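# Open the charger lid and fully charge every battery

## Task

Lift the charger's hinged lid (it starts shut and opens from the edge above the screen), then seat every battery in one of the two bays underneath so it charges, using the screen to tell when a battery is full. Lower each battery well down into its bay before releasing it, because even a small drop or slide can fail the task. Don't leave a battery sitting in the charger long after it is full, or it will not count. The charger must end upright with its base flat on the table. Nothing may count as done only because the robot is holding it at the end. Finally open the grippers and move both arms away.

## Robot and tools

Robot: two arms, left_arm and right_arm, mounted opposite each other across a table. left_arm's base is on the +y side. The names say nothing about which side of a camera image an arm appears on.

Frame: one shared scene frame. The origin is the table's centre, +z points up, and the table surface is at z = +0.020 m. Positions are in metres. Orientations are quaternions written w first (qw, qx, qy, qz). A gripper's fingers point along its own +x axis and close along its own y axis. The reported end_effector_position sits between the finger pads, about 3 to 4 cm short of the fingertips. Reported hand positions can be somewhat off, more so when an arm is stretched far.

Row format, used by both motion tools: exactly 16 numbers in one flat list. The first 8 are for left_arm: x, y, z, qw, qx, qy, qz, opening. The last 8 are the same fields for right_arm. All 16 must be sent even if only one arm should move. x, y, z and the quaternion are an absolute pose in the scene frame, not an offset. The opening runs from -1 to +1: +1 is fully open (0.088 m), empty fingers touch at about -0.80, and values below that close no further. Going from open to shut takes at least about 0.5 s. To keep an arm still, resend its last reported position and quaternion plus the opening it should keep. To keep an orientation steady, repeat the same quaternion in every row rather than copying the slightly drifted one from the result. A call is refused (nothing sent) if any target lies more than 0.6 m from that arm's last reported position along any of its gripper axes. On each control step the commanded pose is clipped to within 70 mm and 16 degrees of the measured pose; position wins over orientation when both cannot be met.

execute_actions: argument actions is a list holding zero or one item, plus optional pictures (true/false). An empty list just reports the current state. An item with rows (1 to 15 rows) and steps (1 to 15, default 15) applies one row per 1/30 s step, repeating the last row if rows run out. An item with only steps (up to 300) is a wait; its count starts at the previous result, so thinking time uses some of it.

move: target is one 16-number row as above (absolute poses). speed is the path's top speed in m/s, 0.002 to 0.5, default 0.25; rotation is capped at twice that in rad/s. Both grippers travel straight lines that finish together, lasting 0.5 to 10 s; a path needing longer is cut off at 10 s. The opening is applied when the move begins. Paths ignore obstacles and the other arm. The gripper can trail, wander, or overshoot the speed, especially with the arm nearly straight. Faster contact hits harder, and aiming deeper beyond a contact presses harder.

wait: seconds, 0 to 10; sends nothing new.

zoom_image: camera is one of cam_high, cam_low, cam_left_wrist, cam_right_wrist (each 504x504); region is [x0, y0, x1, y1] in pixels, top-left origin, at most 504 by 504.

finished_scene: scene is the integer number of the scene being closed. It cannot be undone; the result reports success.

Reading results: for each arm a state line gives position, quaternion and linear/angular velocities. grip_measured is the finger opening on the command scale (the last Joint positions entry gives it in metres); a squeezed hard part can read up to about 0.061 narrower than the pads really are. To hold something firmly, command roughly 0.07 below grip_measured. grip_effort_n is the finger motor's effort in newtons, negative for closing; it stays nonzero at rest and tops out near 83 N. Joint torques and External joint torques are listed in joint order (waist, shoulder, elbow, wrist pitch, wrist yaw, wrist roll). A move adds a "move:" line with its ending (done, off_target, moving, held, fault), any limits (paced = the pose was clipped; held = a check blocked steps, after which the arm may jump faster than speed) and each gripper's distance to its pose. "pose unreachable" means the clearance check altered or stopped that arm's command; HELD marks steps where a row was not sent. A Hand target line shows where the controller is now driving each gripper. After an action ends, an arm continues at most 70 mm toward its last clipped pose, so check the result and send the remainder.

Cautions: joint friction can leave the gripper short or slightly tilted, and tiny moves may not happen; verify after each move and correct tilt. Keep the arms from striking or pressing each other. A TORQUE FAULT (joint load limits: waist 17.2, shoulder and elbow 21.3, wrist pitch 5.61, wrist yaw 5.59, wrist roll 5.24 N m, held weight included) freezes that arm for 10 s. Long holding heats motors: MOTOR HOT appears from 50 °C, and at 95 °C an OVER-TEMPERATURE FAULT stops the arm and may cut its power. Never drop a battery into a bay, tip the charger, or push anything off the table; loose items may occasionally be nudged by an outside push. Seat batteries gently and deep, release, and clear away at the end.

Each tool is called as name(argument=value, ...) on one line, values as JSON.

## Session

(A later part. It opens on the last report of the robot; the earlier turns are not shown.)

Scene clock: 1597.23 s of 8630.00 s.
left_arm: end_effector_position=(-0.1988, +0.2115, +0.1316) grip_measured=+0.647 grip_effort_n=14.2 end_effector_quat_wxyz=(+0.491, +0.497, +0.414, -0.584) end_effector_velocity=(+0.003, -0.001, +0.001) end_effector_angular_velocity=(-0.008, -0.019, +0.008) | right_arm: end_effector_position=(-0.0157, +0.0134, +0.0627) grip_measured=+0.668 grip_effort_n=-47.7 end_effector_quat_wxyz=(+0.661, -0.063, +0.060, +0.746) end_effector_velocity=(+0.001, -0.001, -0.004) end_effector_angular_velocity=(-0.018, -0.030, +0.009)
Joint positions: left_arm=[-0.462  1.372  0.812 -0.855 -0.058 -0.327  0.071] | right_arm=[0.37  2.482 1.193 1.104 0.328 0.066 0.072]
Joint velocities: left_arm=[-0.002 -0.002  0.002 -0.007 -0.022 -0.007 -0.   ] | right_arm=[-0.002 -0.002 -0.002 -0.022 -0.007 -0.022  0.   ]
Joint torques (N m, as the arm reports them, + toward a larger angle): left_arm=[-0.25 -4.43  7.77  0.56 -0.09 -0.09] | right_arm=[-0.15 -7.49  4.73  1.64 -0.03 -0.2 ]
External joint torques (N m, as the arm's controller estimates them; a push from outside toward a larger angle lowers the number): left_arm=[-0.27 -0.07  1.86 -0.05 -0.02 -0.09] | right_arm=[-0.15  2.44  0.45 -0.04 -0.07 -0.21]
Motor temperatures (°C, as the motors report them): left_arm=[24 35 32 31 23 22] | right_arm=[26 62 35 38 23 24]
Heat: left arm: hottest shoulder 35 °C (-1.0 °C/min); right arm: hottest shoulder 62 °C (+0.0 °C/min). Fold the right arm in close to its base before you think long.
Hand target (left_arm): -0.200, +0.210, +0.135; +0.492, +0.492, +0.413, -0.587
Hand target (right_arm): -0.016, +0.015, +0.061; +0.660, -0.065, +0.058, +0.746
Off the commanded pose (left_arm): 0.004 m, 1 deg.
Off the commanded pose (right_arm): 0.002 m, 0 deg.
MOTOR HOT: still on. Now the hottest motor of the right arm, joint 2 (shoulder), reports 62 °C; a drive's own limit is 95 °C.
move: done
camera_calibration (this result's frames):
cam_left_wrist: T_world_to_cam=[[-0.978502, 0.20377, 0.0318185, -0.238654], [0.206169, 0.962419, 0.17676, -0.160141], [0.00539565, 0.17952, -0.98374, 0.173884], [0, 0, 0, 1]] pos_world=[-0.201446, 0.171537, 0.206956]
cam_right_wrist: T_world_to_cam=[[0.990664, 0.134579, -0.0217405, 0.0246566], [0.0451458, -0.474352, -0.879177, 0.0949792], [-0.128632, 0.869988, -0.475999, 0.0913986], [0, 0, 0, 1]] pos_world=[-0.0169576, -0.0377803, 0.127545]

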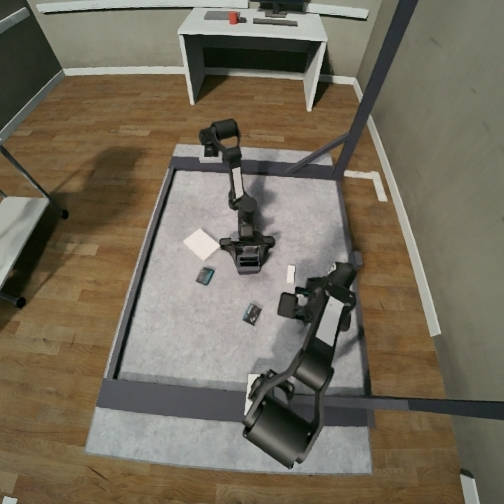

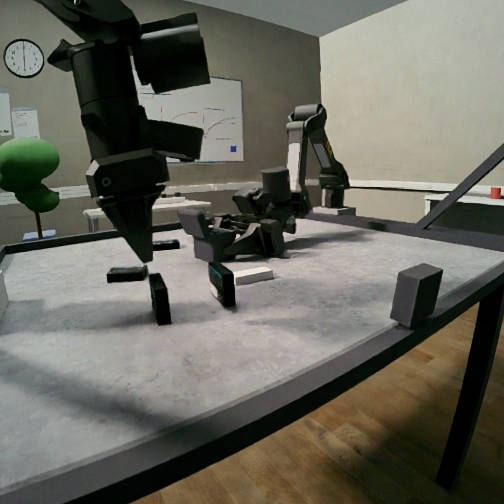

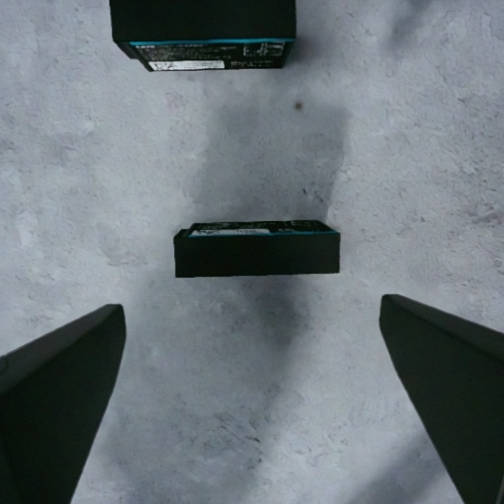

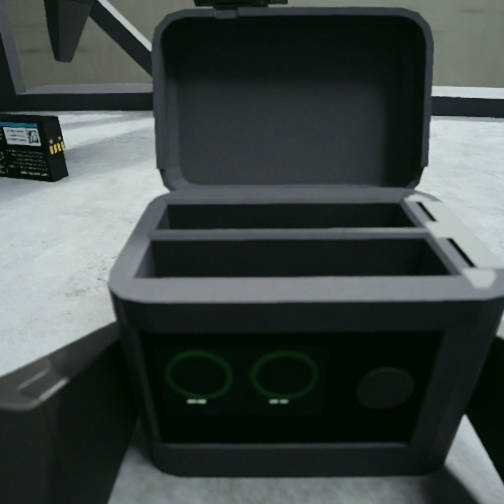

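move(target=[0.11,0.19,0.16,-0.0989,0.7569,-0.1178,-0.6351,0.7,-0.016,0.015,0.061,0.66,-0.0653,0.0578,0.746,0.66], speed=0.25)

move(target=[0.1195,0.086,0.125,-0.0989,0.7569,-0.1178,-0.6351,0.7,-0.016,0.015,0.061,0.66,-0.0653,0.0578,0.746,0.66], speed=0.12)

Scene clock: 1656.70 s of 8630.00 s.
left_arm: end_effector_position=(+0.1076, +0.1930, +0.1622) grip_measured=+0.697 grip_effort_n=13.7 end_effector_quat_wxyz=(-0.096, +0.759, -0.119, -0.633) end_effector_velocity=(-0.003, +0.007, +0.000) end_effector_angular_velocity=(+0.031, +0.013, -0.004) | right_arm: end_effector_position=(-0.0157, +0.0134, +0.0627) grip_measured=+0.668 grip_effort_n=-48.1 end_effector_quat_wxyz=(+0.661, -0.063, +0.060, +0.746) end_effector_velocity=(+0.001, -0.001, -0.004) end_effector_angular_velocity=(-0.018, -0.030, +0.009)
Joint positions: left_arm=[ 0.697  1.591  1.133 -0.961 -0.101  2.534  0.073] | right_arm=[0.37  2.482 1.193 1.104 0.328 0.066 0.072]
Joint velocities: left_arm=[ 0.002 -0.002  0.002 -0.037 -0.007  0.007 -0.   ] | right_arm=[-0.002 -0.002 -0.002 -0.022 -0.007 -0.022 -0.   ]
Joint torques (N m, as the arm reports them, + toward a larger angle): left_arm=[ 0.36 -4.1   7.78  0.87 -0.09  0.26] | right_arm=[-0.11 -7.52  4.73  1.62 -0.04 -0.18]
External joint torques (N m, as the arm's controller estimates them; a push from outside toward a larger angle lowers the number): left_arm=[ 0.35  2.07  1.82  0.39 -0.05  0.26] | right_arm=[-0.09  2.34  0.5  -0.03 -0.08 -0.19]
Motor temperatures (°C, as the motors report them): left_arm=[24 34 34 30 23 22] | right_arm=[26 63 35 38 23 24]
Heat: left arm: hottest shoulder 34 °C (-1.0 °C/min); right arm: hottest shoulder 63 °C (+1.0 °C/min). Fold the right arm in close to its base before you think long.
Hand target (left_arm): +0.110, +0.192, +0.161; -0.098, +0.759, -0.119, -0.633
Hand target (right_arm): -0.016, +0.015, +0.061; +0.660, -0.065, +0.058, +0.746
Off the commanded pose (left_arm): 0.004 m, 1 deg.
Off the commanded pose (right_arm): 0.002 m, 0 deg.
MOTOR HOT: still on. Now the hottest motor of the right arm, joint 2 (shoulder), reports 63 °C; a drive's own limit is 95 °C.
move: done
camera_calibration (this result's frames):
cam_left_wrist: T_world_to_cam=[[0.314201, 0.948571, 0.0386149, -0.219947], [0.815021, -0.290376, 0.50142, -0.0873065], [0.486845, -0.126075, -0.864342, 0.193546], [0, 0, 0, 1]] pos_world=[0.0460372, 0.207684, 0.21956]
cam_right_wrist: T_world_to_cam=[[0.990664, 0.134579, -0.0217405, 0.0246566], [0.0451458, -0.474352, -0.879177, 0.0949792], [-0.128632, 0.869988, -0.475999, 0.0913986], [0, 0, 0, 1]] pos_world=[-0.0169576, -0.0377803, 0.127545]

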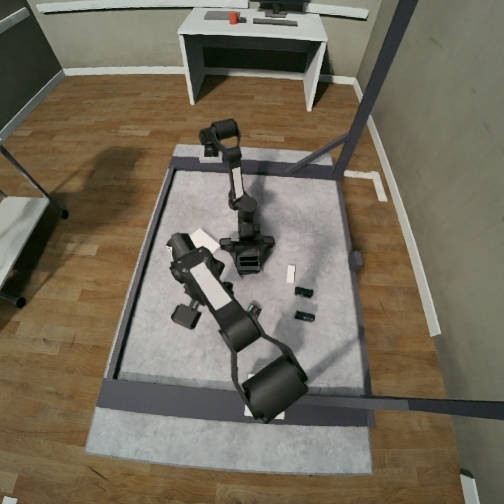

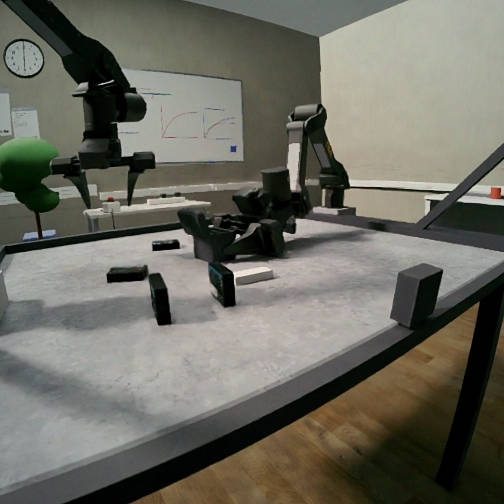

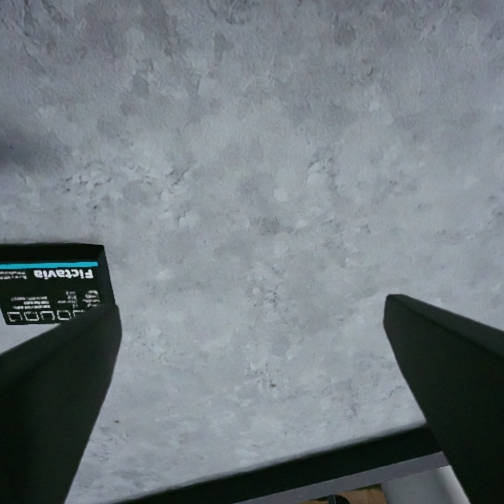

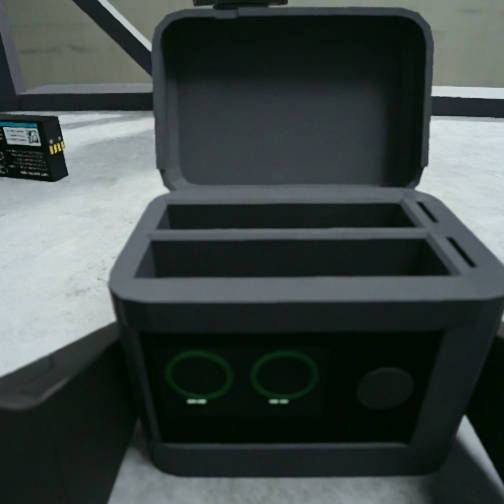

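Scene clock: 1658.13 s of 8630.00 s.
left_arm: end_effector_position=(+0.1208, +0.0869, +0.1306) grip_measured=+0.697 grip_effort_n=13.7 end_effector_quat_wxyz=(-0.095, +0.759, -0.123, -0.633) end_effector_velocity=(-0.003, +0.002, -0.001) end_effector_angular_velocity=(+0.019, +0.006, +0.015) | right_arm: end_effector_position=(-0.0157, +0.0134, +0.0627) grip_measured=+0.668 grip_effort_n=-48.1 end_effector_quat_wxyz=(+0.661, -0.063, +0.060, +0.746) end_effector_velocity=(+0.000, +0.001, +0.005) end_effector_angular_velocity=(+0.011, -0.001, +0.006)
Joint positions: left_arm=[ 0.557  1.976  1.476 -0.93  -0.116  2.399  0.073] | right_arm=[0.37  2.482 1.193 1.104 0.328 0.066 0.072]
Joint velocities: left_arm=[-0.007  0.007  0.007 -0.022 -0.007 -0.022 -0.   ] | right_arm=[-0.002 -0.007 -0.002  0.007 -0.007 -0.007 -0.   ]
Joint torques (N m, as the arm reports them, + toward a larger angle): left_arm=[-0.35 -6.5   7.69  0.39 -0.18 -0.15] | right_arm=[-0.1  -7.48  4.8   1.62 -0.02 -0.18]
External joint torques (N m, as the arm's controller estimates them; a push from outside toward a larger angle lowers the number): left_arm=[-0.29  2.41  1.84 -0.09 -0.15 -0.15] | right_arm=[-0.09  2.53  0.48 -0.08 -0.07 -0.19]
Motor temperatures (°C, as the motors report them): left_arm=[24 34 34 30 23 22] | right_arm=[26 63 35 38 23 24]
Heat: left arm: hottest shoulder 34 °C (-1.0 °C/min); right arm: hottest shoulder 63 °C (+1.0 °C/min). Fold the right arm in close to its base before you think long.
Hand target (left_arm): +0.120, +0.086, +0.126; -0.099, +0.757, -0.118, -0.635
Hand target (right_arm): -0.016, +0.015, +0.061; +0.660, -0.065, +0.058, +0.746
Off the commanded pose (left_arm): 0.006 m, 1 deg.
Off the commanded pose (right_arm): 0.002 m, 0 deg.
MOTOR HOT: still on. Now the hottest motor of the right arm, joint 2 (shoulder), reports 63 °C; a drive's own limit is 95 °C.
move: done
camera_calibration (this result's frames):
cam_left_wrist: T_world_to_cam=[[0.319395, 0.947072, 0.0322738, -0.121939], [0.814447, -0.291759, 0.501551, -0.112816], [0.484421, -0.133907, -0.864526, 0.147373], [0, 0, 0, 1]] pos_world=[0.0594387, 0.102304, 0.187926]
cam_right_wrist: T_world_to_cam=[[0.990664, 0.134579, -0.0217405, 0.0246566], [0.0451458, -0.474352, -0.879177, 0.0949792], [-0.128632, 0.869988, -0.475999, 0.0913986], [0, 0, 0, 1]] pos_world=[-0.0169576, -0.0377803, 0.127545]

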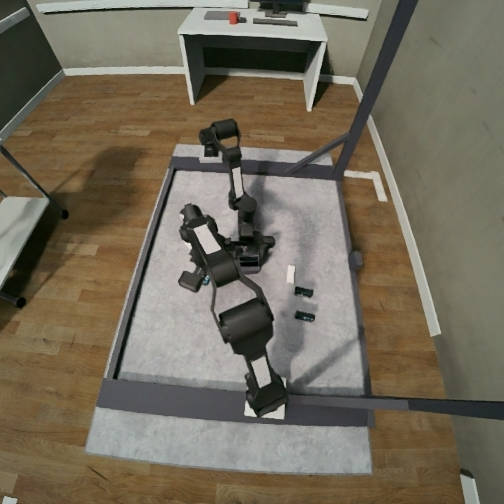

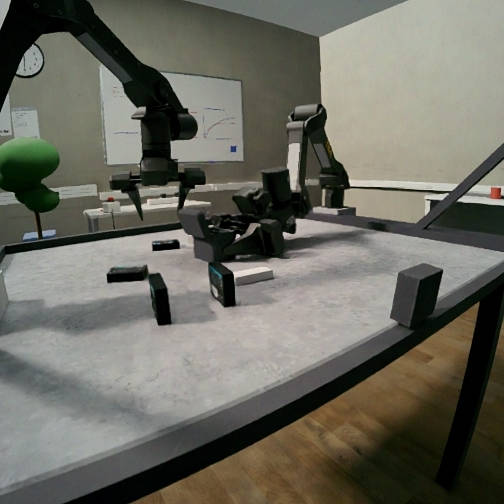

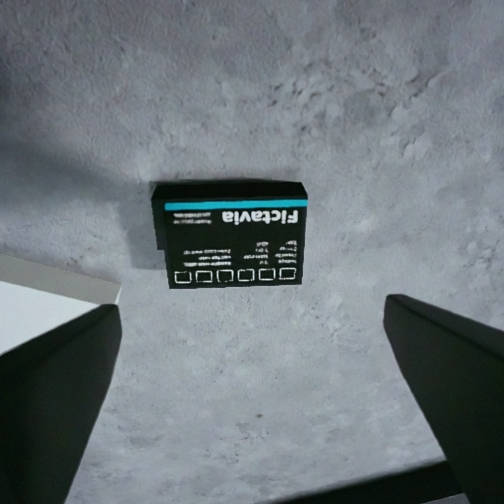

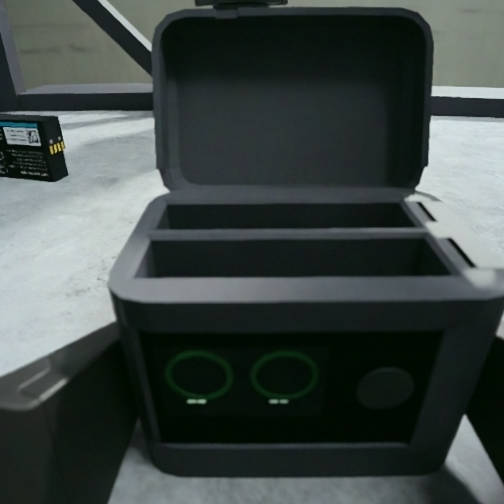

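move(target=[0.1165,0.081,0.08,-0.0989,0.7569,-0.1178,-0.6351,0.62,-0.016,0.015,0.061,0.66,-0.0653,0.0578,0.746,0.66], speed=0.05)

Scene clock: 1686.17 s of 8630.00 s.
left_arm: end_effector_position=(+0.1190, +0.0779, +0.0889) grip_measured=+0.623 grip_effort_n=-19.8 end_effector_quat_wxyz=(-0.093, +0.760, -0.125, -0.630) end_effector_velocity=(+0.001, -0.002, +0.002) end_effector_angular_velocity=(-0.006, -0.013, -0.009) | right_arm: end_effector_position=(-0.0157, +0.0134, +0.0627) grip_measured=+0.668 grip_effort_n=-47.7 end_effector_quat_wxyz=(+0.661, -0.063, +0.060, +0.746) end_effector_velocity=(-0.002, +0.000, -0.002) end_effector_angular_velocity=(-0.006, -0.021, +0.023)
Joint positions: left_arm=[ 0.541  2.047  1.405 -0.781 -0.119  2.384  0.07 ] | right_arm=[0.37  2.482 1.193 1.104 0.328 0.066 0.072]
Joint velocities: left_arm=[-0.002 -0.002  0.002  0.007 -0.007  0.007 -0.   ] | right_arm=[-0.002  0.002  0.002 -0.007 -0.022 -0.022 -0.   ]
Joint torques (N m, as the arm reports them, + toward a larger angle): left_arm=[-0.39 -6.62  5.22  0.87 -0.18 -0.15] | right_arm=[-0.05 -7.51  4.77  1.61 -0.02 -0.19]
External joint torques (N m, as the arm's controller estimates them; a push from outside toward a larger angle lowers the number): left_arm=[-0.39  2.63 -0.44  0.37 -0.15 -0.15] | right_arm=[-0.06  2.35  0.52 -0.05 -0.06 -0.2 ]
Motor temperatures (°C, as the motors report them): left_arm=[24 36 34 29 23 22] | right_arm=[26 63 35 38 23 24]
Heat: left arm: hottest shoulder 36 °C (+2.0 °C/min); right arm: hottest shoulder 63 °C (+1.0 °C/min). Fold the right arm in close to its base before you think long.
Hand target (left_arm): +0.117, +0.081, +0.080; -0.099, +0.757, -0.118, -0.635
Hand target (right_arm): -0.016, +0.015, +0.061; +0.660, -0.065, +0.058, +0.746
Off the commanded pose (left_arm): 0.010 m, 1 deg.
Off the commanded pose (right_arm): 0.002 m, 0 deg.
MOTOR HOT: still on. Now the hottest motor of the right arm, joint 2 (shoulder), reports 63 °C; a drive's own limit is 95 °C.
move: off_target (left_arm)
camera_calibration (this result's frames):
cam_left_wrist: T_world_to_cam=[[0.31986, 0.947085, 0.0268249, -0.111064], [0.81195, -0.288592, 0.507398, -0.0935935], [0.488291, -0.140516, -0.861294, 0.110787], [0, 0, 0, 1]] pos_world=[0.057422, 0.0937441, 0.145888]
cam_right_wrist: T_world_to_cam=[[0.990664, 0.134579, -0.0217405, 0.0246566], [0.0451458, -0.474352, -0.879177, 0.0949792], [-0.128632, 0.869988, -0.475999, 0.0913986], [0, 0, 0, 1]] pos_world=[-0.0169576, -0.0377803, 0.127545]

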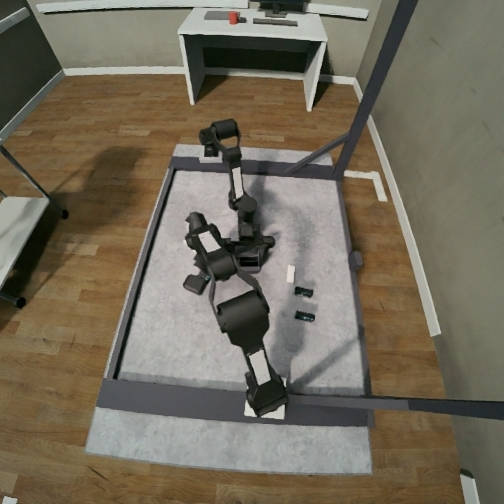

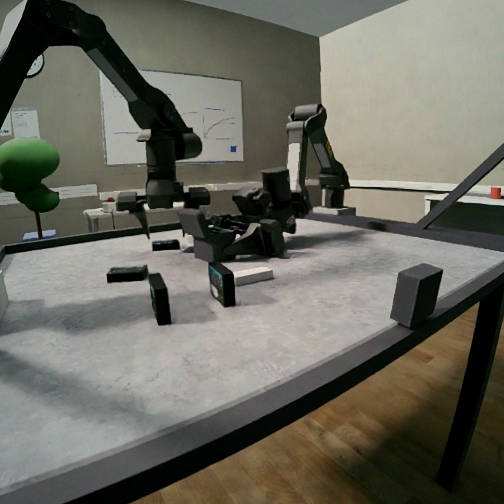

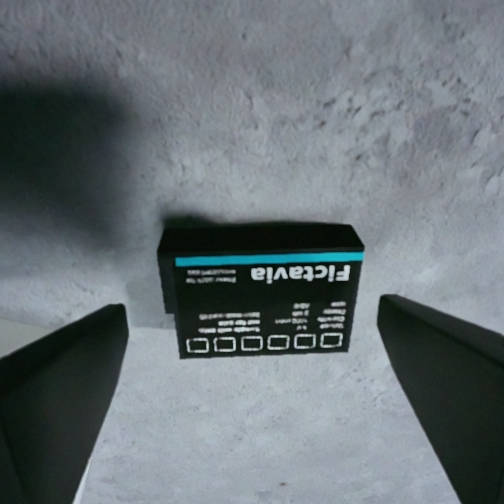

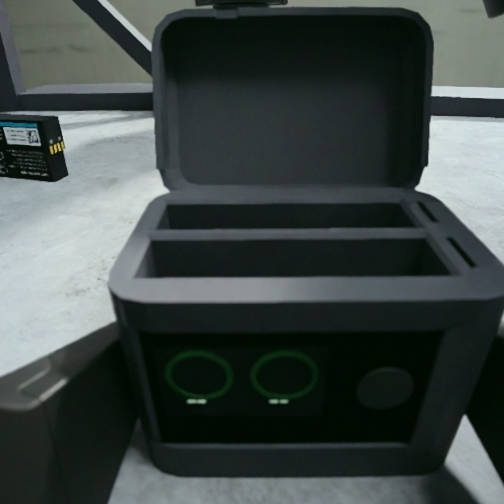

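move(target=[0.1172,0.0832,0.061,-0.0989,0.7569,-0.1178,-0.6351,0.62,-0.016,0.015,0.061,0.66,-0.0653,0.0578,0.746,0.66], speed=0.02)

Scene clock: 1711.70 s of 8630.00 s.
left_arm: end_effector_position=(+0.1184, +0.0790, +0.0698) grip_measured=+0.623 grip_effort_n=-20.2 end_effector_quat_wxyz=(-0.092, +0.761, -0.125, -0.630) end_effector_velocity=(-0.001, -0.002, +0.002) end_effector_angular_velocity=(-0.015, +0.001, +0.004) | right_arm: end_effector_position=(-0.0157, +0.0134, +0.0627) grip_measured=+0.668 grip_effort_n=-48.1 end_effector_quat_wxyz=(+0.661, -0.063, +0.060, +0.746) end_effector_velocity=(-0.002, -0.001, -0.001) end_effector_angular_velocity=(-0.006, -0.009, +0.011)
Joint positions: left_arm=[ 0.541  2.072  1.361 -0.71  -0.119  2.384  0.07 ] | right_arm=[0.37  2.482 1.193 1.104 0.328 0.066 0.072]
Joint velocities: left_arm=[-0.002 -0.007 -0.002  0.007  0.007 -0.007  0.   ] | right_arm=[ 0.002 -0.002 -0.002 -0.007 -0.007 -0.007 -0.   ]
Joint torques (N m, as the arm reports them, + toward a larger angle): left_arm=[ 0.01 -6.61  5.14  0.83 -0.16 -0.02] | right_arm=[-0.1  -7.52  4.7   1.63 -0.04 -0.18]
External joint torques (N m, as the arm's controller estimates them; a push from outside toward a larger angle lowers the number): left_arm=[ 0.09  2.74 -0.44  0.3  -0.13 -0.01] | right_arm=[-0.18  2.28  0.49 -0.02 -0.07 -0.19]
Motor temperatures (°C, as the motors report them): left_arm=[24 37 33 29 23 22] | right_arm=[26 63 35 38 23 24]
Heat: left arm: hottest shoulder 37 °C (+3.0 °C/min); right arm: hottest shoulder 63 °C (+1.0 °C/min). Fold the right arm in close to its base before you think long.
Hand target (left_arm): +0.117, +0.083, +0.061; -0.099, +0.757, -0.118, -0.635
Hand target (right_arm): -0.016, +0.015, +0.061; +0.660, -0.065, +0.058, +0.746
Off the commanded pose (left_arm): 0.010 m, 1 deg.
Off the commanded pose (right_arm): 0.002 m, 0 deg.
MOTOR HOT: still on. Now the hottest motor of the right arm, joint 2 (shoulder), reports 63 °C; a drive's own limit is 95 °C.
move: off_target (left_arm)
camera_calibration (this result's frames):
cam_left_wrist: T_world_to_cam=[[0.31985, 0.947103, 0.0263045, -0.111354], [0.811766, -0.288251, 0.507886, -0.0831315], [0.488602, -0.141094, -0.861023, 0.0947236], [0, 0, 0, 1]] pos_world=[0.0568176, 0.0948657, 0.12671]
cam_right_wrist: T_world_to_cam=[[0.990664, 0.134579, -0.0217405, 0.0246566], [0.0451458, -0.474352, -0.879177, 0.0949792], [-0.128632, 0.869988, -0.475999, 0.0913986], [0, 0, 0, 1]] pos_world=[-0.0169576, -0.0377803, 0.127545]

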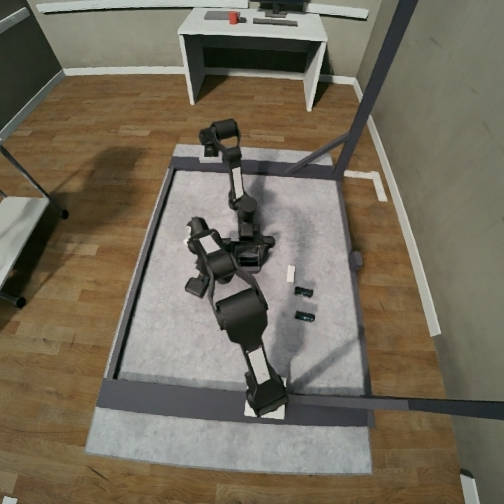

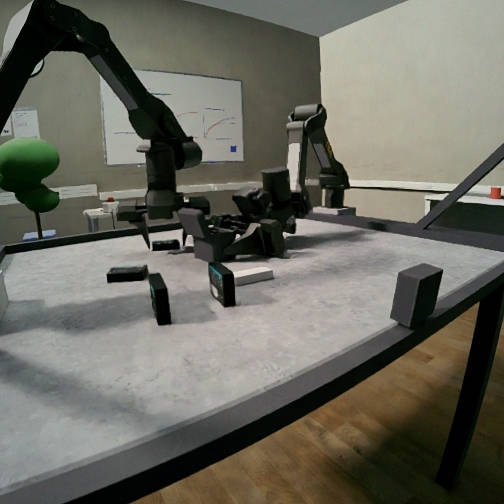

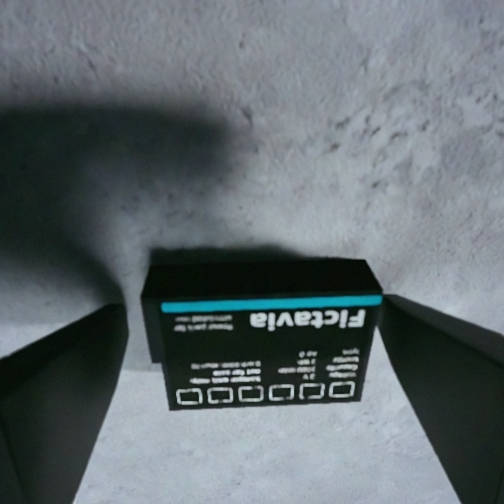

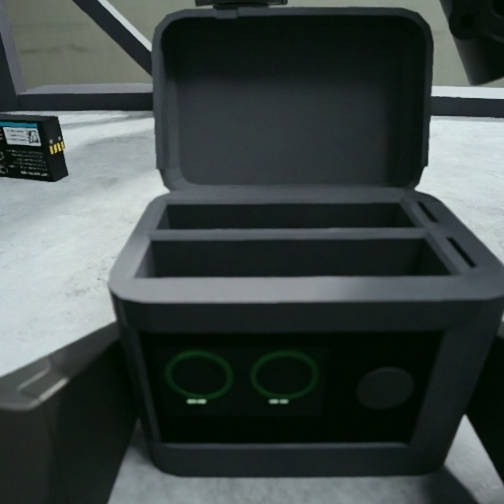

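move(target=[0.1185,0.0845,0.061,-0.0989,0.7569,-0.1178,-0.6351,0.27,-0.016,0.015,0.061,0.66,-0.0653,0.0578,0.746,0.66], speed=0.01)

Scene clock: 1718.97 s of 8630.00 s.
left_arm: end_effector_position=(+0.1187, +0.0790, +0.0696) grip_measured=+0.336 grip_effort_n=-83.5 end_effector_quat_wxyz=(-0.092, +0.761, -0.125, -0.630) end_effector_velocity=(+0.000, +0.001, -0.000) end_effector_angular_velocity=(+0.004, -0.019, +0.018) | right_arm: end_effector_position=(-0.0157, +0.0134, +0.0627) grip_measured=+0.668 grip_effort_n=-47.7 end_effector_quat_wxyz=(+0.661, -0.063, +0.060, +0.746) end_effector_velocity=(+0.001, -0.001, -0.007) end_effector_angular_velocity=(-0.026, -0.003, +0.003)
Joint positions: left_arm=[ 0.542  2.072  1.36  -0.708 -0.119  2.384  0.055] | right_arm=[0.37  2.482 1.193 1.104 0.328 0.066 0.072]
Joint velocities: left_arm=[-0.007 -0.002 -0.007  0.007 -0.022 -0.022  0.   ] | right_arm=[-0.002  0.002 -0.002 -0.022 -0.007  0.007 -0.   ]
Joint torques (N m, as the arm reports them, + toward a larger angle): left_arm=[ 0.57 -7.    4.73  0.9  -0.1   0.17] | right_arm=[-0.12 -7.47  4.72  1.62 -0.03 -0.21]
External joint torques (N m, as the arm's controller estimates them; a push from outside toward a larger angle lowers the number): left_arm=[ 0.68  2.22 -0.76  0.38 -0.07  0.18] | right_arm=[-0.11  2.43  0.46 -0.04 -0.07 -0.22]
Motor temperatures (°C, as the motors report them): left_arm=[24 37 33 30 23 22] | right_arm=[26 63 35 38 23 24]
Heat: left arm: hottest shoulder 37 °C (+3.0 °C/min); right arm: hottest shoulder 63 °C (+0.0 °C/min). Fold the right arm in close to its base before you think long.
Hand target (left_arm): +0.118, +0.084, +0.061; -0.099, +0.757, -0.118, -0.635
Hand target (right_arm): -0.016, +0.015, +0.061; +0.660, -0.065, +0.058, +0.746
Off the commanded pose (left_arm): 0.010 m, 1 deg.
Off the commanded pose (right_arm): 0.002 m, 0 deg.
MOTOR HOT: still on. Now the hottest motor of the right arm, joint 2 (shoulder), reports 63 °C; a drive's own limit is 95 °C.
move: off_target (left_arm)
camera_calibration (this result's frames):
cam_left_wrist: T_world_to_cam=[[0.319113, 0.947373, 0.025524, -0.111384], [0.811709, -0.287119, 0.508616, -0.0833958], [0.489178, -0.141588, -0.860615, 0.0943286], [0, 0, 0, 1]] pos_world=[0.0570938, 0.0949335, 0.12644]
cam_right_wrist: T_world_to_cam=[[0.990664, 0.134579, -0.0217405, 0.0246566], [0.0451458, -0.474352, -0.879177, 0.0949792], [-0.128632, 0.869988, -0.475999, 0.0913986], [0, 0, 0, 1]] pos_world=[-0.0169576, -0.0377803, 0.127545]

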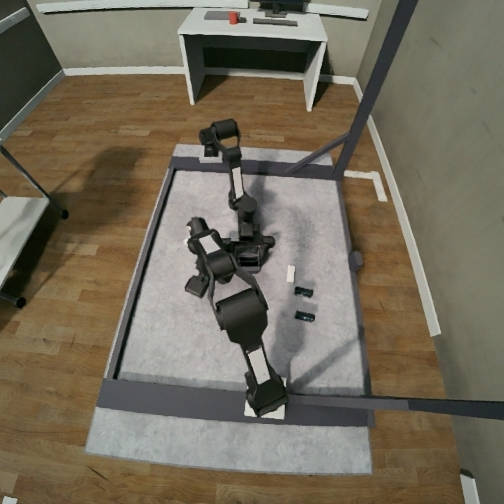

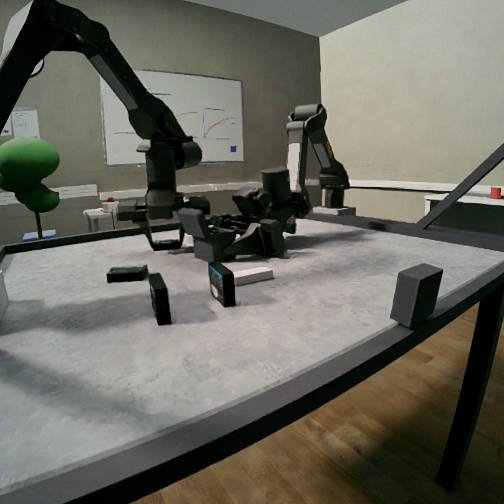

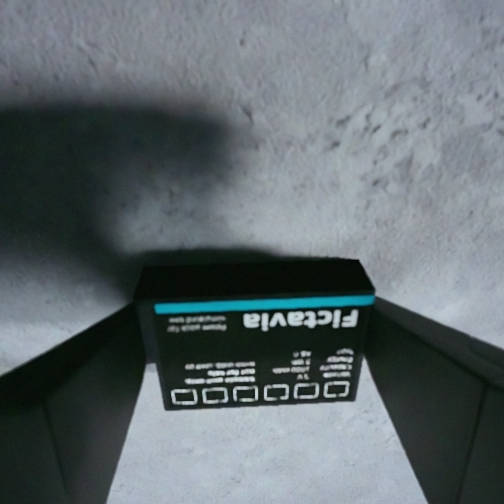

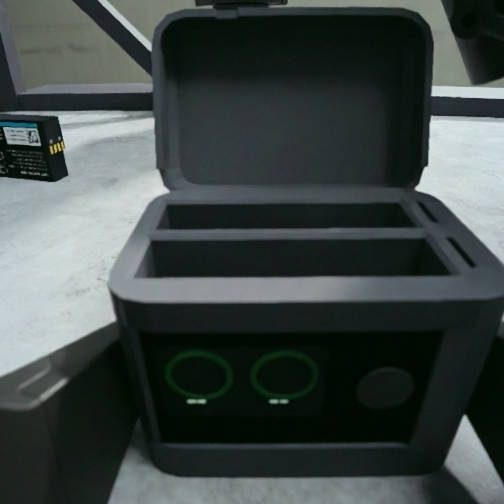

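move(target=[0.126,0.085,0.125,-0.0989,0.7569,-0.1178,-0.6351,0.27,-0.016,0.015,0.061,0.66,-0.0653,0.0578,0.746,0.66], speed=0.06)

move(target=[0.16,0.17,0.15,0.663,0.321,0.557,-0.383,0.27,-0.016,0.015,0.061,0.66,-0.0653,0.0578,0.746,0.66], speed=0.3)

move(target=[0.197,0.188,0.09,0.9341,0.0372,0.1023,-0.34,0.27,-0.016,0.015,0.061,0.66,-0.0653,0.0578,0.746,0.66], speed=0.2)

Scene clock: 1742.67 s of 8630.00 s.
left_arm: end_effector_position=(+0.1238, +0.0867, +0.1190) grip_measured=+0.336 grip_effort_n=-83.5 end_effector_quat_wxyz=(-0.102, +0.754, -0.113, -0.639) end_effector_velocity=(-0.003, +0.006, +0.001) end_effector_angular_velocity=(+0.028, +0.010, +0.020) | right_arm: end_effector_position=(-0.0157, +0.0134, +0.0627) grip_measured=+0.668 grip_effort_n=-48.1 end_effector_quat_wxyz=(+0.661, -0.063, +0.060, +0.746) end_effector_velocity=(+0.003, +0.001, -0.001) end_effector_angular_velocity=(-0.008, +0.005, -0.001)
Joint positions: left_arm=[ 0.562  2.015  1.488 -0.93  -0.119  2.4    0.055] | right_arm=[0.37  2.482 1.193 1.104 0.328 0.066 0.072]
Joint velocities: left_arm=[-0.002 -0.002  0.002 -0.037 -0.007 -0.022 -0.   ] | right_arm=[-0.007 -0.002 -0.002 -0.007 -0.007  0.007 -0.   ]
Joint torques (N m, as the arm reports them, + toward a larger angle): left_arm=[ 0.33 -9.4   7.95  0.42 -0.05  0.22] | right_arm=[-0.07 -7.51  4.75  1.61 -0.04 -0.17]
External joint torques (N m, as the arm's controller estimates them; a push from outside toward a larger angle lowers the number): left_arm=[ 0.34 -0.18  2.12 -0.02 -0.02  0.22] | right_arm=[ 0.    2.36  0.51 -0.05 -0.08 -0.18]
Motor temperatures (°C, as the motors report them): left_arm=[24 38 32 30 23 22] | right_arm=[26 63 35 38 23 24]
Heat: left arm: hottest shoulder 38 °C (+2.0 °C/min); right arm: hottest shoulder 63 °C (+0.0 °C/min). Fold the right arm in close to its base before you think long.
Hand target (left_arm): +0.126, +0.086, +0.125; -0.099, +0.757, -0.118, -0.635
Hand target (right_arm): -0.016, +0.015, +0.061; +0.660, -0.065, +0.058, +0.746
Off the commanded pose (left_arm): 0.007 m, 1 deg.
Off the commanded pose (right_arm): 0.002 m, 0 deg.
MOTOR HOT: still on. Now the hottest motor of the right arm, joint 2 (shoulder), reports 63 °C; a drive's own limit is 95 °C.
move: done
camera_calibration (this result's frames):
cam_left_wrist: T_world_to_cam=[[0.315543, 0.947453, 0.0525779, -0.124297], [0.82118, -0.300414, 0.485196, -0.107689], [0.475495, -0.109924, -0.872823, 0.135899], [0, 0, 0, 1]] pos_world=[0.0630337, 0.100353, 0.177401]
cam_right_wrist: T_world_to_cam=[[0.990664, 0.134579, -0.0217405, 0.0246566], [0.0451458, -0.474352, -0.879177, 0.0949792], [-0.128632, 0.869988, -0.475999, 0.0913986], [0, 0, 0, 1]] pos_world=[-0.0169576, -0.0377803, 0.127545]

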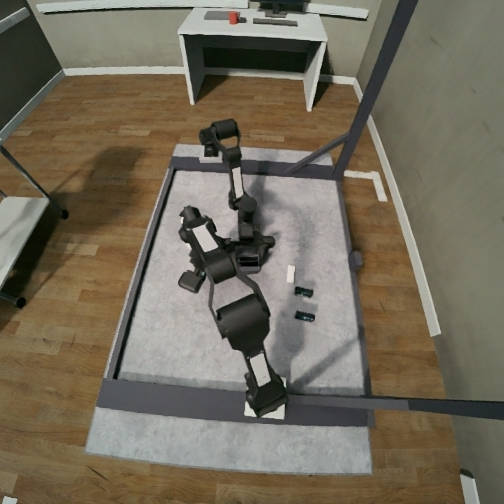

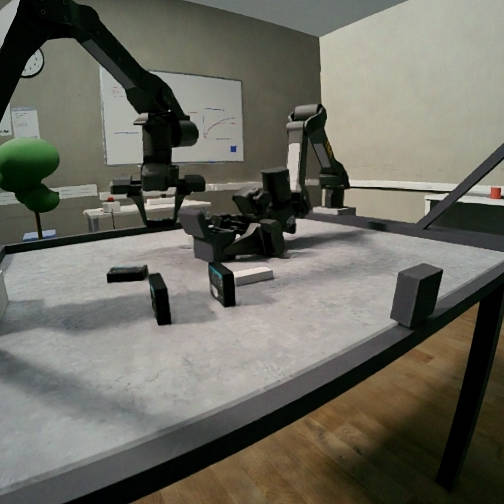

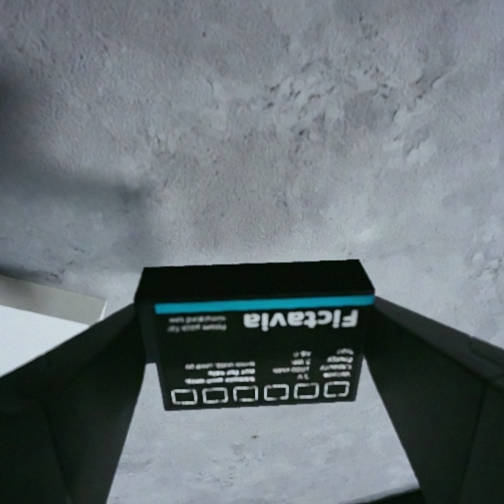

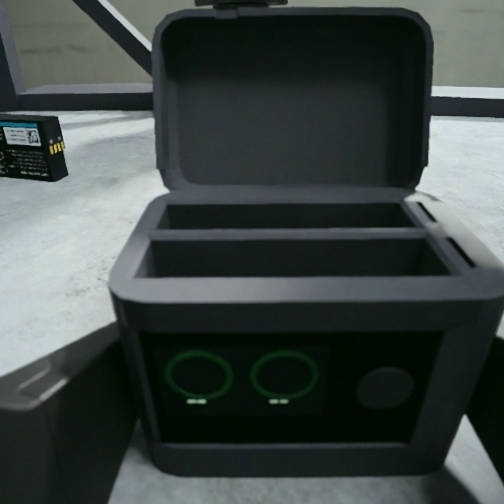

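Scene clock: 1747.20 s of 8630.00 s.
left_arm: end_effector_position=(+0.1601, +0.1687, +0.1484) grip_measured=+0.336 grip_effort_n=-83.5 end_effector_quat_wxyz=(+0.661, +0.326, +0.557, -0.384) end_effector_velocity=(-0.002, -0.001, +0.001) end_effector_angular_velocity=(-0.012, +0.003, +0.018) | right_arm: end_effector_position=(-0.0157, +0.0134, +0.0627) grip_measured=+0.668 grip_effort_n=-47.7 end_effector_quat_wxyz=(+0.661, -0.063, +0.060, +0.746) end_effector_velocity=(-0.002, -0.001, -0.001) end_effector_angular_velocity=(-0.006, -0.021, +0.023)
Joint positions: left_arm=[ 0.833  1.792  1.306 -0.921  0.042  0.268  0.055] | right_arm=[0.37  2.482 1.193 1.104 0.328 0.066 0.072]
Joint velocities: left_arm=[-0.002 -0.007 -0.007  0.007  0.007 -0.022 -0.   ] | right_arm=[-0.002 -0.002 -0.002 -0.007 -0.022 -0.022 -0.   ]
Joint torques (N m, as the arm reports them, + toward a larger angle): left_arm=[ 0.29 -8.18  5.93  1.02  0.1  -0.16] | right_arm=[-0.04 -7.54  4.74  1.62 -0.03 -0.18]
External joint torques (N m, as the arm's controller estimates them; a push from outside toward a larger angle lowers the number): left_arm=[ 0.34 -0.37 -0.19  0.36  0.05 -0.17] | right_arm=[-0.06  2.36  0.49 -0.04 -0.06 -0.19]
Motor temperatures (°C, as the motors report them): left_arm=[24 39 32 30 23 22] | right_arm=[26 63 35 38 23 24]
Heat: left arm: hottest shoulder 39 °C (+3.0 °C/min); right arm: hottest shoulder 63 °C (+0.0 °C/min). Fold the right arm in close to its base before you think long.
Hand target (left_arm): +0.159, +0.170, +0.150; +0.663, +0.321, +0.557, -0.383
Hand target (right_arm): -0.016, +0.015, +0.061; +0.660, -0.065, +0.058, +0.746
Off the commanded pose (left_arm): 0.002 m, 1 deg.
Off the commanded pose (right_arm): 0.002 m, 0 deg.
MOTOR HOT: still on. Now the hottest motor of the right arm, joint 2 (shoulder), reports 63 °C; a drive's own limit is 95 °C.
move: done
camera_calibration (this result's frames):
cam_left_wrist: T_world_to_cam=[[-0.883484, -0.46729, 0.0331014, 0.218517], [-0.455399, 0.873273, 0.173222, -0.0744291], [-0.109851, 0.137964, -0.984326, 0.221719], [0, 0, 0, 1]] pos_world=[0.183518, 0.136519, 0.223904]
cam_right_wrist: T_world_to_cam=[[0.990664, 0.134579, -0.0217405, 0.0246566], [0.0451458, -0.474352, -0.879177, 0.0949792], [-0.128632, 0.869988, -0.475999, 0.0913986], [0, 0, 0, 1]] pos_world=[-0.0169576, -0.0377803, 0.127545]

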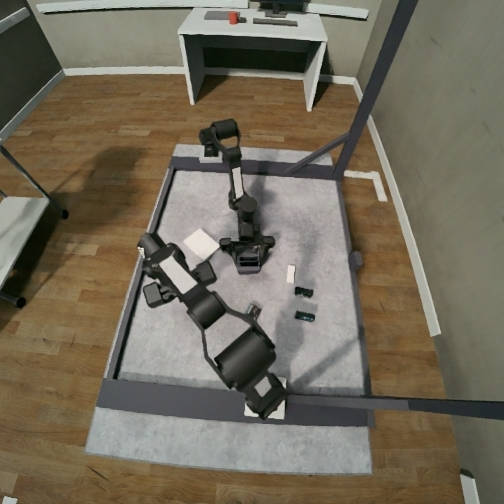

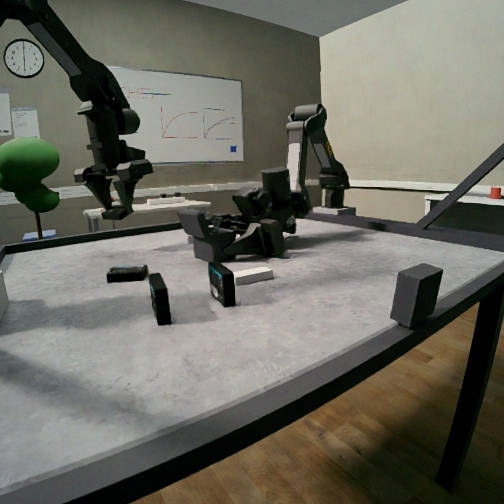

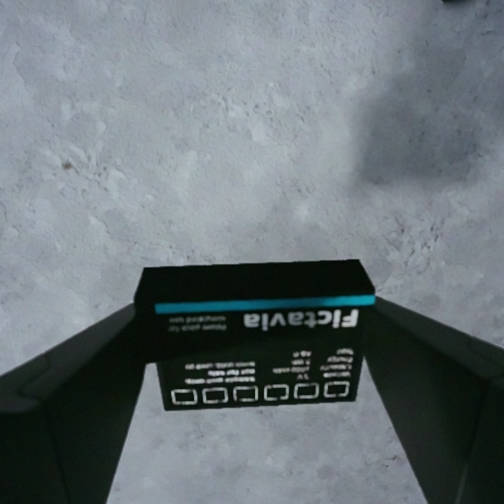

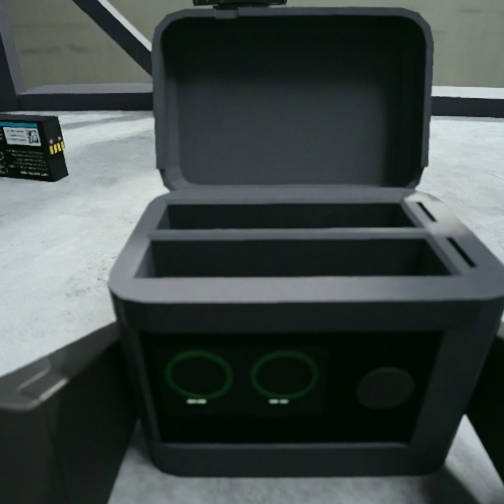

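Scene clock: 1750.73 s of 8630.00 s.
left_arm: end_effector_position=(+0.1984, +0.1851, +0.0927) grip_measured=+0.336 grip_effort_n=-83.5 end_effector_quat_wxyz=(+0.932, +0.042, +0.105, -0.344) end_effector_velocity=(-0.000, +0.001, -0.000) end_effector_angular_velocity=(+0.002, -0.011, +0.003) | right_arm: end_effector_position=(-0.0157, +0.0134, +0.0627) grip_measured=+0.668 grip_effort_n=-47.7 end_effector_quat_wxyz=(+0.661, -0.063, +0.060, +0.746) end_effector_velocity=(+0.002, +0.001, +0.002) end_effector_angular_velocity=(+0.008, -0.005, -0.008)
Joint positions: left_arm=[0.925 2.111 0.326 1.557 0.013 0.01  0.055] | right_arm=[0.37  2.482 1.193 1.104 0.328 0.066 0.072]
Joint velocities: left_arm=[-0.002  0.012 -0.002  0.022 -0.007  0.007 -0.   ] | right_arm=[-0.002 -0.002 -0.002  0.007  0.007 -0.007 -0.   ]
Joint torques (N m, as the arm reports them, + toward a larger angle): left_arm=[ 0.22 -4.19  2.1   2.4  -0.12 -0.19] | right_arm=[-0.11 -7.53  4.76  1.63 -0.04 -0.19]
External joint torques (N m, as the arm's controller estimates them; a push from outside toward a larger angle lowers the number): left_arm=[ 0.22  1.99 -0.02  0.51 -0.12 -0.19] | right_arm=[-0.08  2.51  0.44 -0.06 -0.08 -0.2 ]
Motor temperatures (°C, as the motors report them): left_arm=[24 39 32 30 23 22] | right_arm=[26 63 35 38 23 24]
Heat: left arm: hottest shoulder 39 °C (+3.0 °C/min); right arm: hottest shoulder 63 °C (+0.0 °C/min). Fold the right arm in close to its base before you think long.
Hand target (left_arm): +0.198, +0.187, +0.089; +0.933, +0.041, +0.110, -0.341
Hand target (right_arm): -0.016, +0.015, +0.061; +0.660, -0.065, +0.058, +0.746
Off the commanded pose (left_arm): 0.004 m, 1 deg.
Off the commanded pose (right_arm): 0.002 m, 0 deg.
MOTOR HOT: still on. Now the hottest motor of the right arm, joint 2 (shoulder), reports 63 °C; a drive's own limit is 95 °C.
joint sent to its limit (left arm) — the command would take joint 4 (wrist pitch) past its upper limit, so that joint was sent only as far as its limit.
move: done
camera_calibration (this result's frames):
cam_left_wrist: T_world_to_cam=[[-0.682789, -0.730373, -0.0188332, 0.275602], [-0.384015, 0.380687, -0.841195, 0.109363], [0.621556, -0.567127, -0.540403, 0.113119], [0, 0, 0, 1]] pos_world=[0.159866, 0.223812, 0.158316]
cam_right_wrist: T_world_to_cam=[[0.990664, 0.134579, -0.0217405, 0.0246566], [0.0451458, -0.474352, -0.879177, 0.0949792], [-0.128632, 0.869988, -0.475999, 0.0913986], [0, 0, 0, 1]] pos_world=[-0.0169576, -0.0377803, 0.127545]

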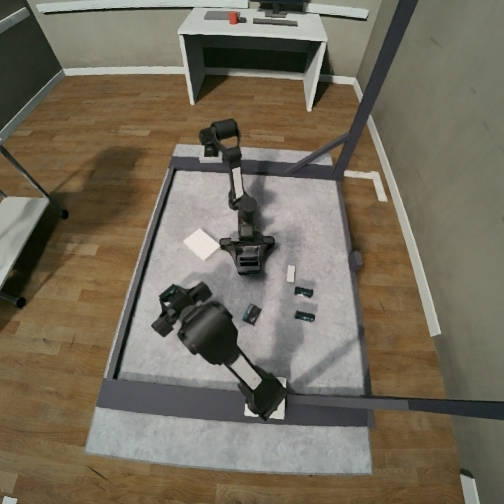

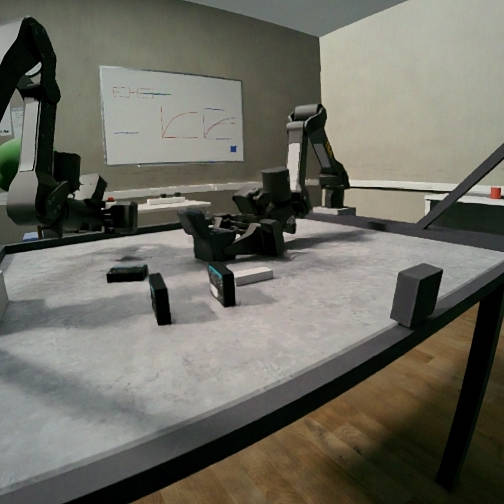

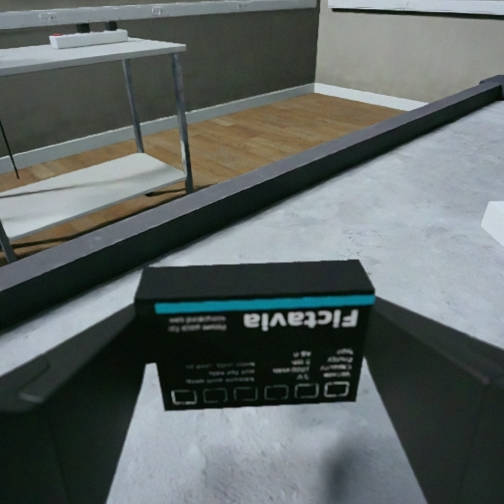

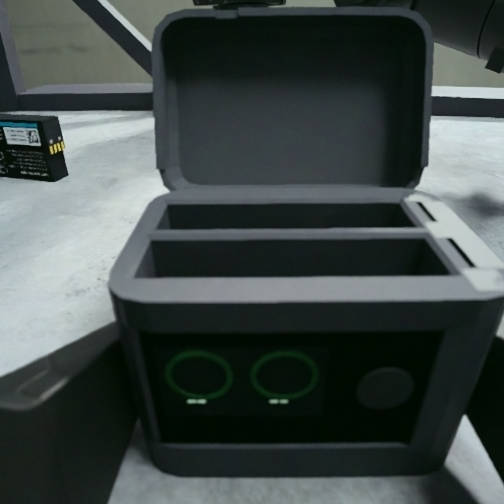

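move(target=[0.19,0.106,0.085,0.9081,0.0443,0.0995,-0.4043,0.27,-0.016,0.015,0.061,0.66,-0.0653,0.0578,0.746,0.66], speed=0.1)

Scene clock: 1767.33 s of 8630.00 s.
left_arm: end_effector_position=(+0.1906, +0.1070, +0.0898) grip_measured=+0.336 grip_effort_n=-83.5 end_effector_quat_wxyz=(+0.909, +0.044, +0.094, -0.405) end_effector_velocity=(+0.001, -0.005, +0.007) end_effector_angular_velocity=(-0.028, -0.017, +0.001) | right_arm: end_effector_position=(-0.0157, +0.0134, +0.0627) grip_measured=+0.668 grip_effort_n=-48.1 end_effector_quat_wxyz=(+0.661, -0.063, +0.060, +0.746) end_effector_velocity=(+0.003, -0.001, +0.000) end_effector_angular_velocity=(+0.004, -0.007, -0.008)
Joint positions: left_arm=[ 0.759  2.18   0.527  1.444 -0.021 -0.001  0.055] | right_arm=[0.37  2.482 1.193 1.104 0.328 0.066 0.072]
Joint velocities: left_arm=[-0.007  0.002  0.012  0.022 -0.007 -0.007 -0.   ] | right_arm=[-0.002 -0.002 -0.007  0.007  0.007 -0.007 -0.   ]
Joint torques (N m, as the arm reports them, + toward a larger angle): left_arm=[-0.44 -5.08  3.95  2.   -0.14 -0.13] | right_arm=[-0.06 -7.52  4.82  1.64 -0.03 -0.19]
External joint torques (N m, as the arm's controller estimates them; a push from outside toward a larger angle lowers the number): left_arm=[-0.44  2.3   1.06  0.1  -0.14 -0.14] | right_arm=[-0.04  2.42  0.55 -0.03 -0.08 -0.2 ]
Motor temperatures (°C, as the motors report them): left_arm=[24 37 31 33 23 22] | right_arm=[26 63 35 38 23 24]
Heat: left arm: hottest shoulder 37 °C (+0.0 °C/min); right arm: hottest shoulder 63 °C (+0.0 °C/min). Fold the right arm in close to its base before you think long.
Hand target (left_arm): +0.190, +0.106, +0.085; +0.908, +0.044, +0.100, -0.404
Hand target (right_arm): -0.016, +0.015, +0.061; +0.660, -0.065, +0.058, +0.746
Off the commanded pose (left_arm): 0.005 m, 1 deg.
Off the commanded pose (right_arm): 0.002 m, 0 deg.
MOTOR HOT: still on. Now the hottest motor of the right arm, joint 2 (shoulder), reports 63 °C; a drive's own limit is 95 °C.
move: done
camera_calibration (this result's frames):
cam_left_wrist: T_world_to_cam=[[-0.772083, -0.635308, -0.0165012, 0.219724], [-0.322655, 0.414225, -0.851065, 0.119278], [0.547523, -0.651768, -0.524802, 0.0939016], [0, 0, 0, 1]] pos_world=[0.156718, 0.151386, 0.154419]
cam_right_wrist: T_world_to_cam=[[0.990664, 0.134579, -0.0217405, 0.0246566], [0.0451458, -0.474352, -0.879177, 0.0949792], [-0.128632, 0.869988, -0.475999, 0.0913986], [0, 0, 0, 1]] pos_world=[-0.0169576, -0.0377803, 0.127545]

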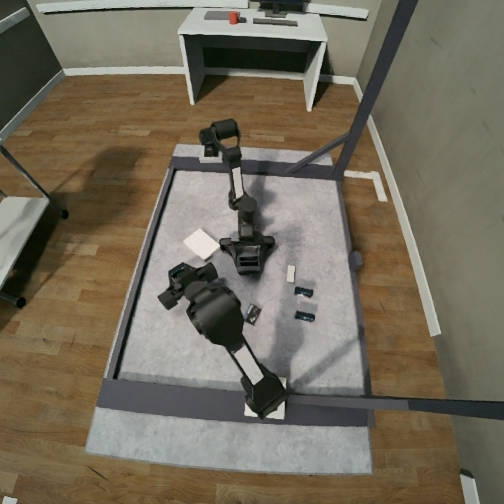

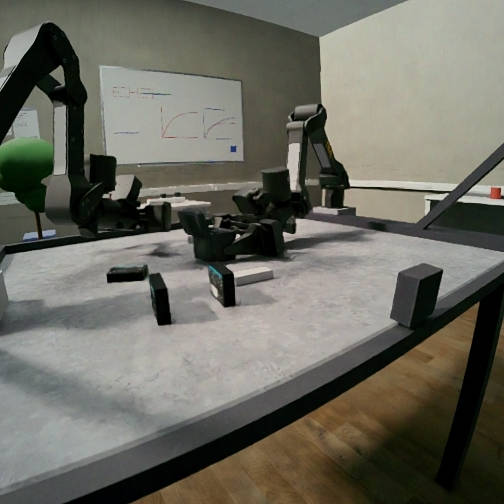

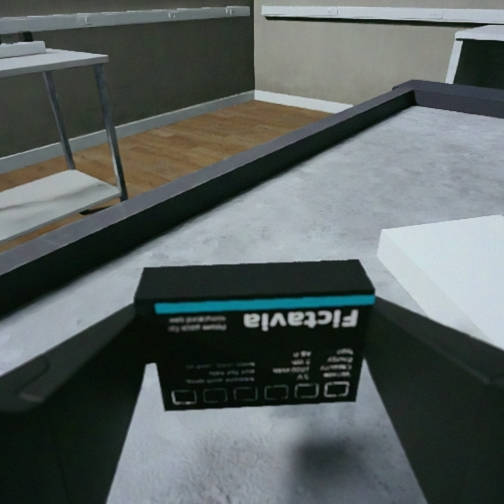

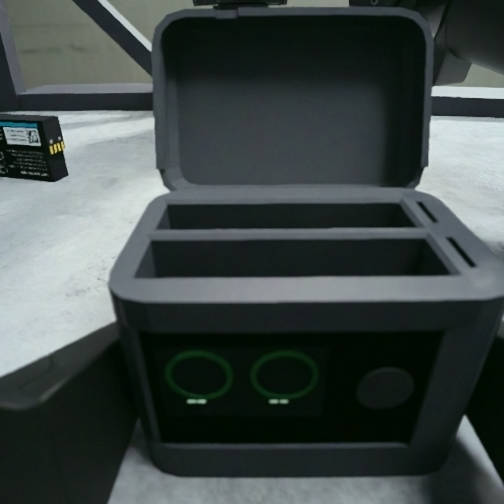

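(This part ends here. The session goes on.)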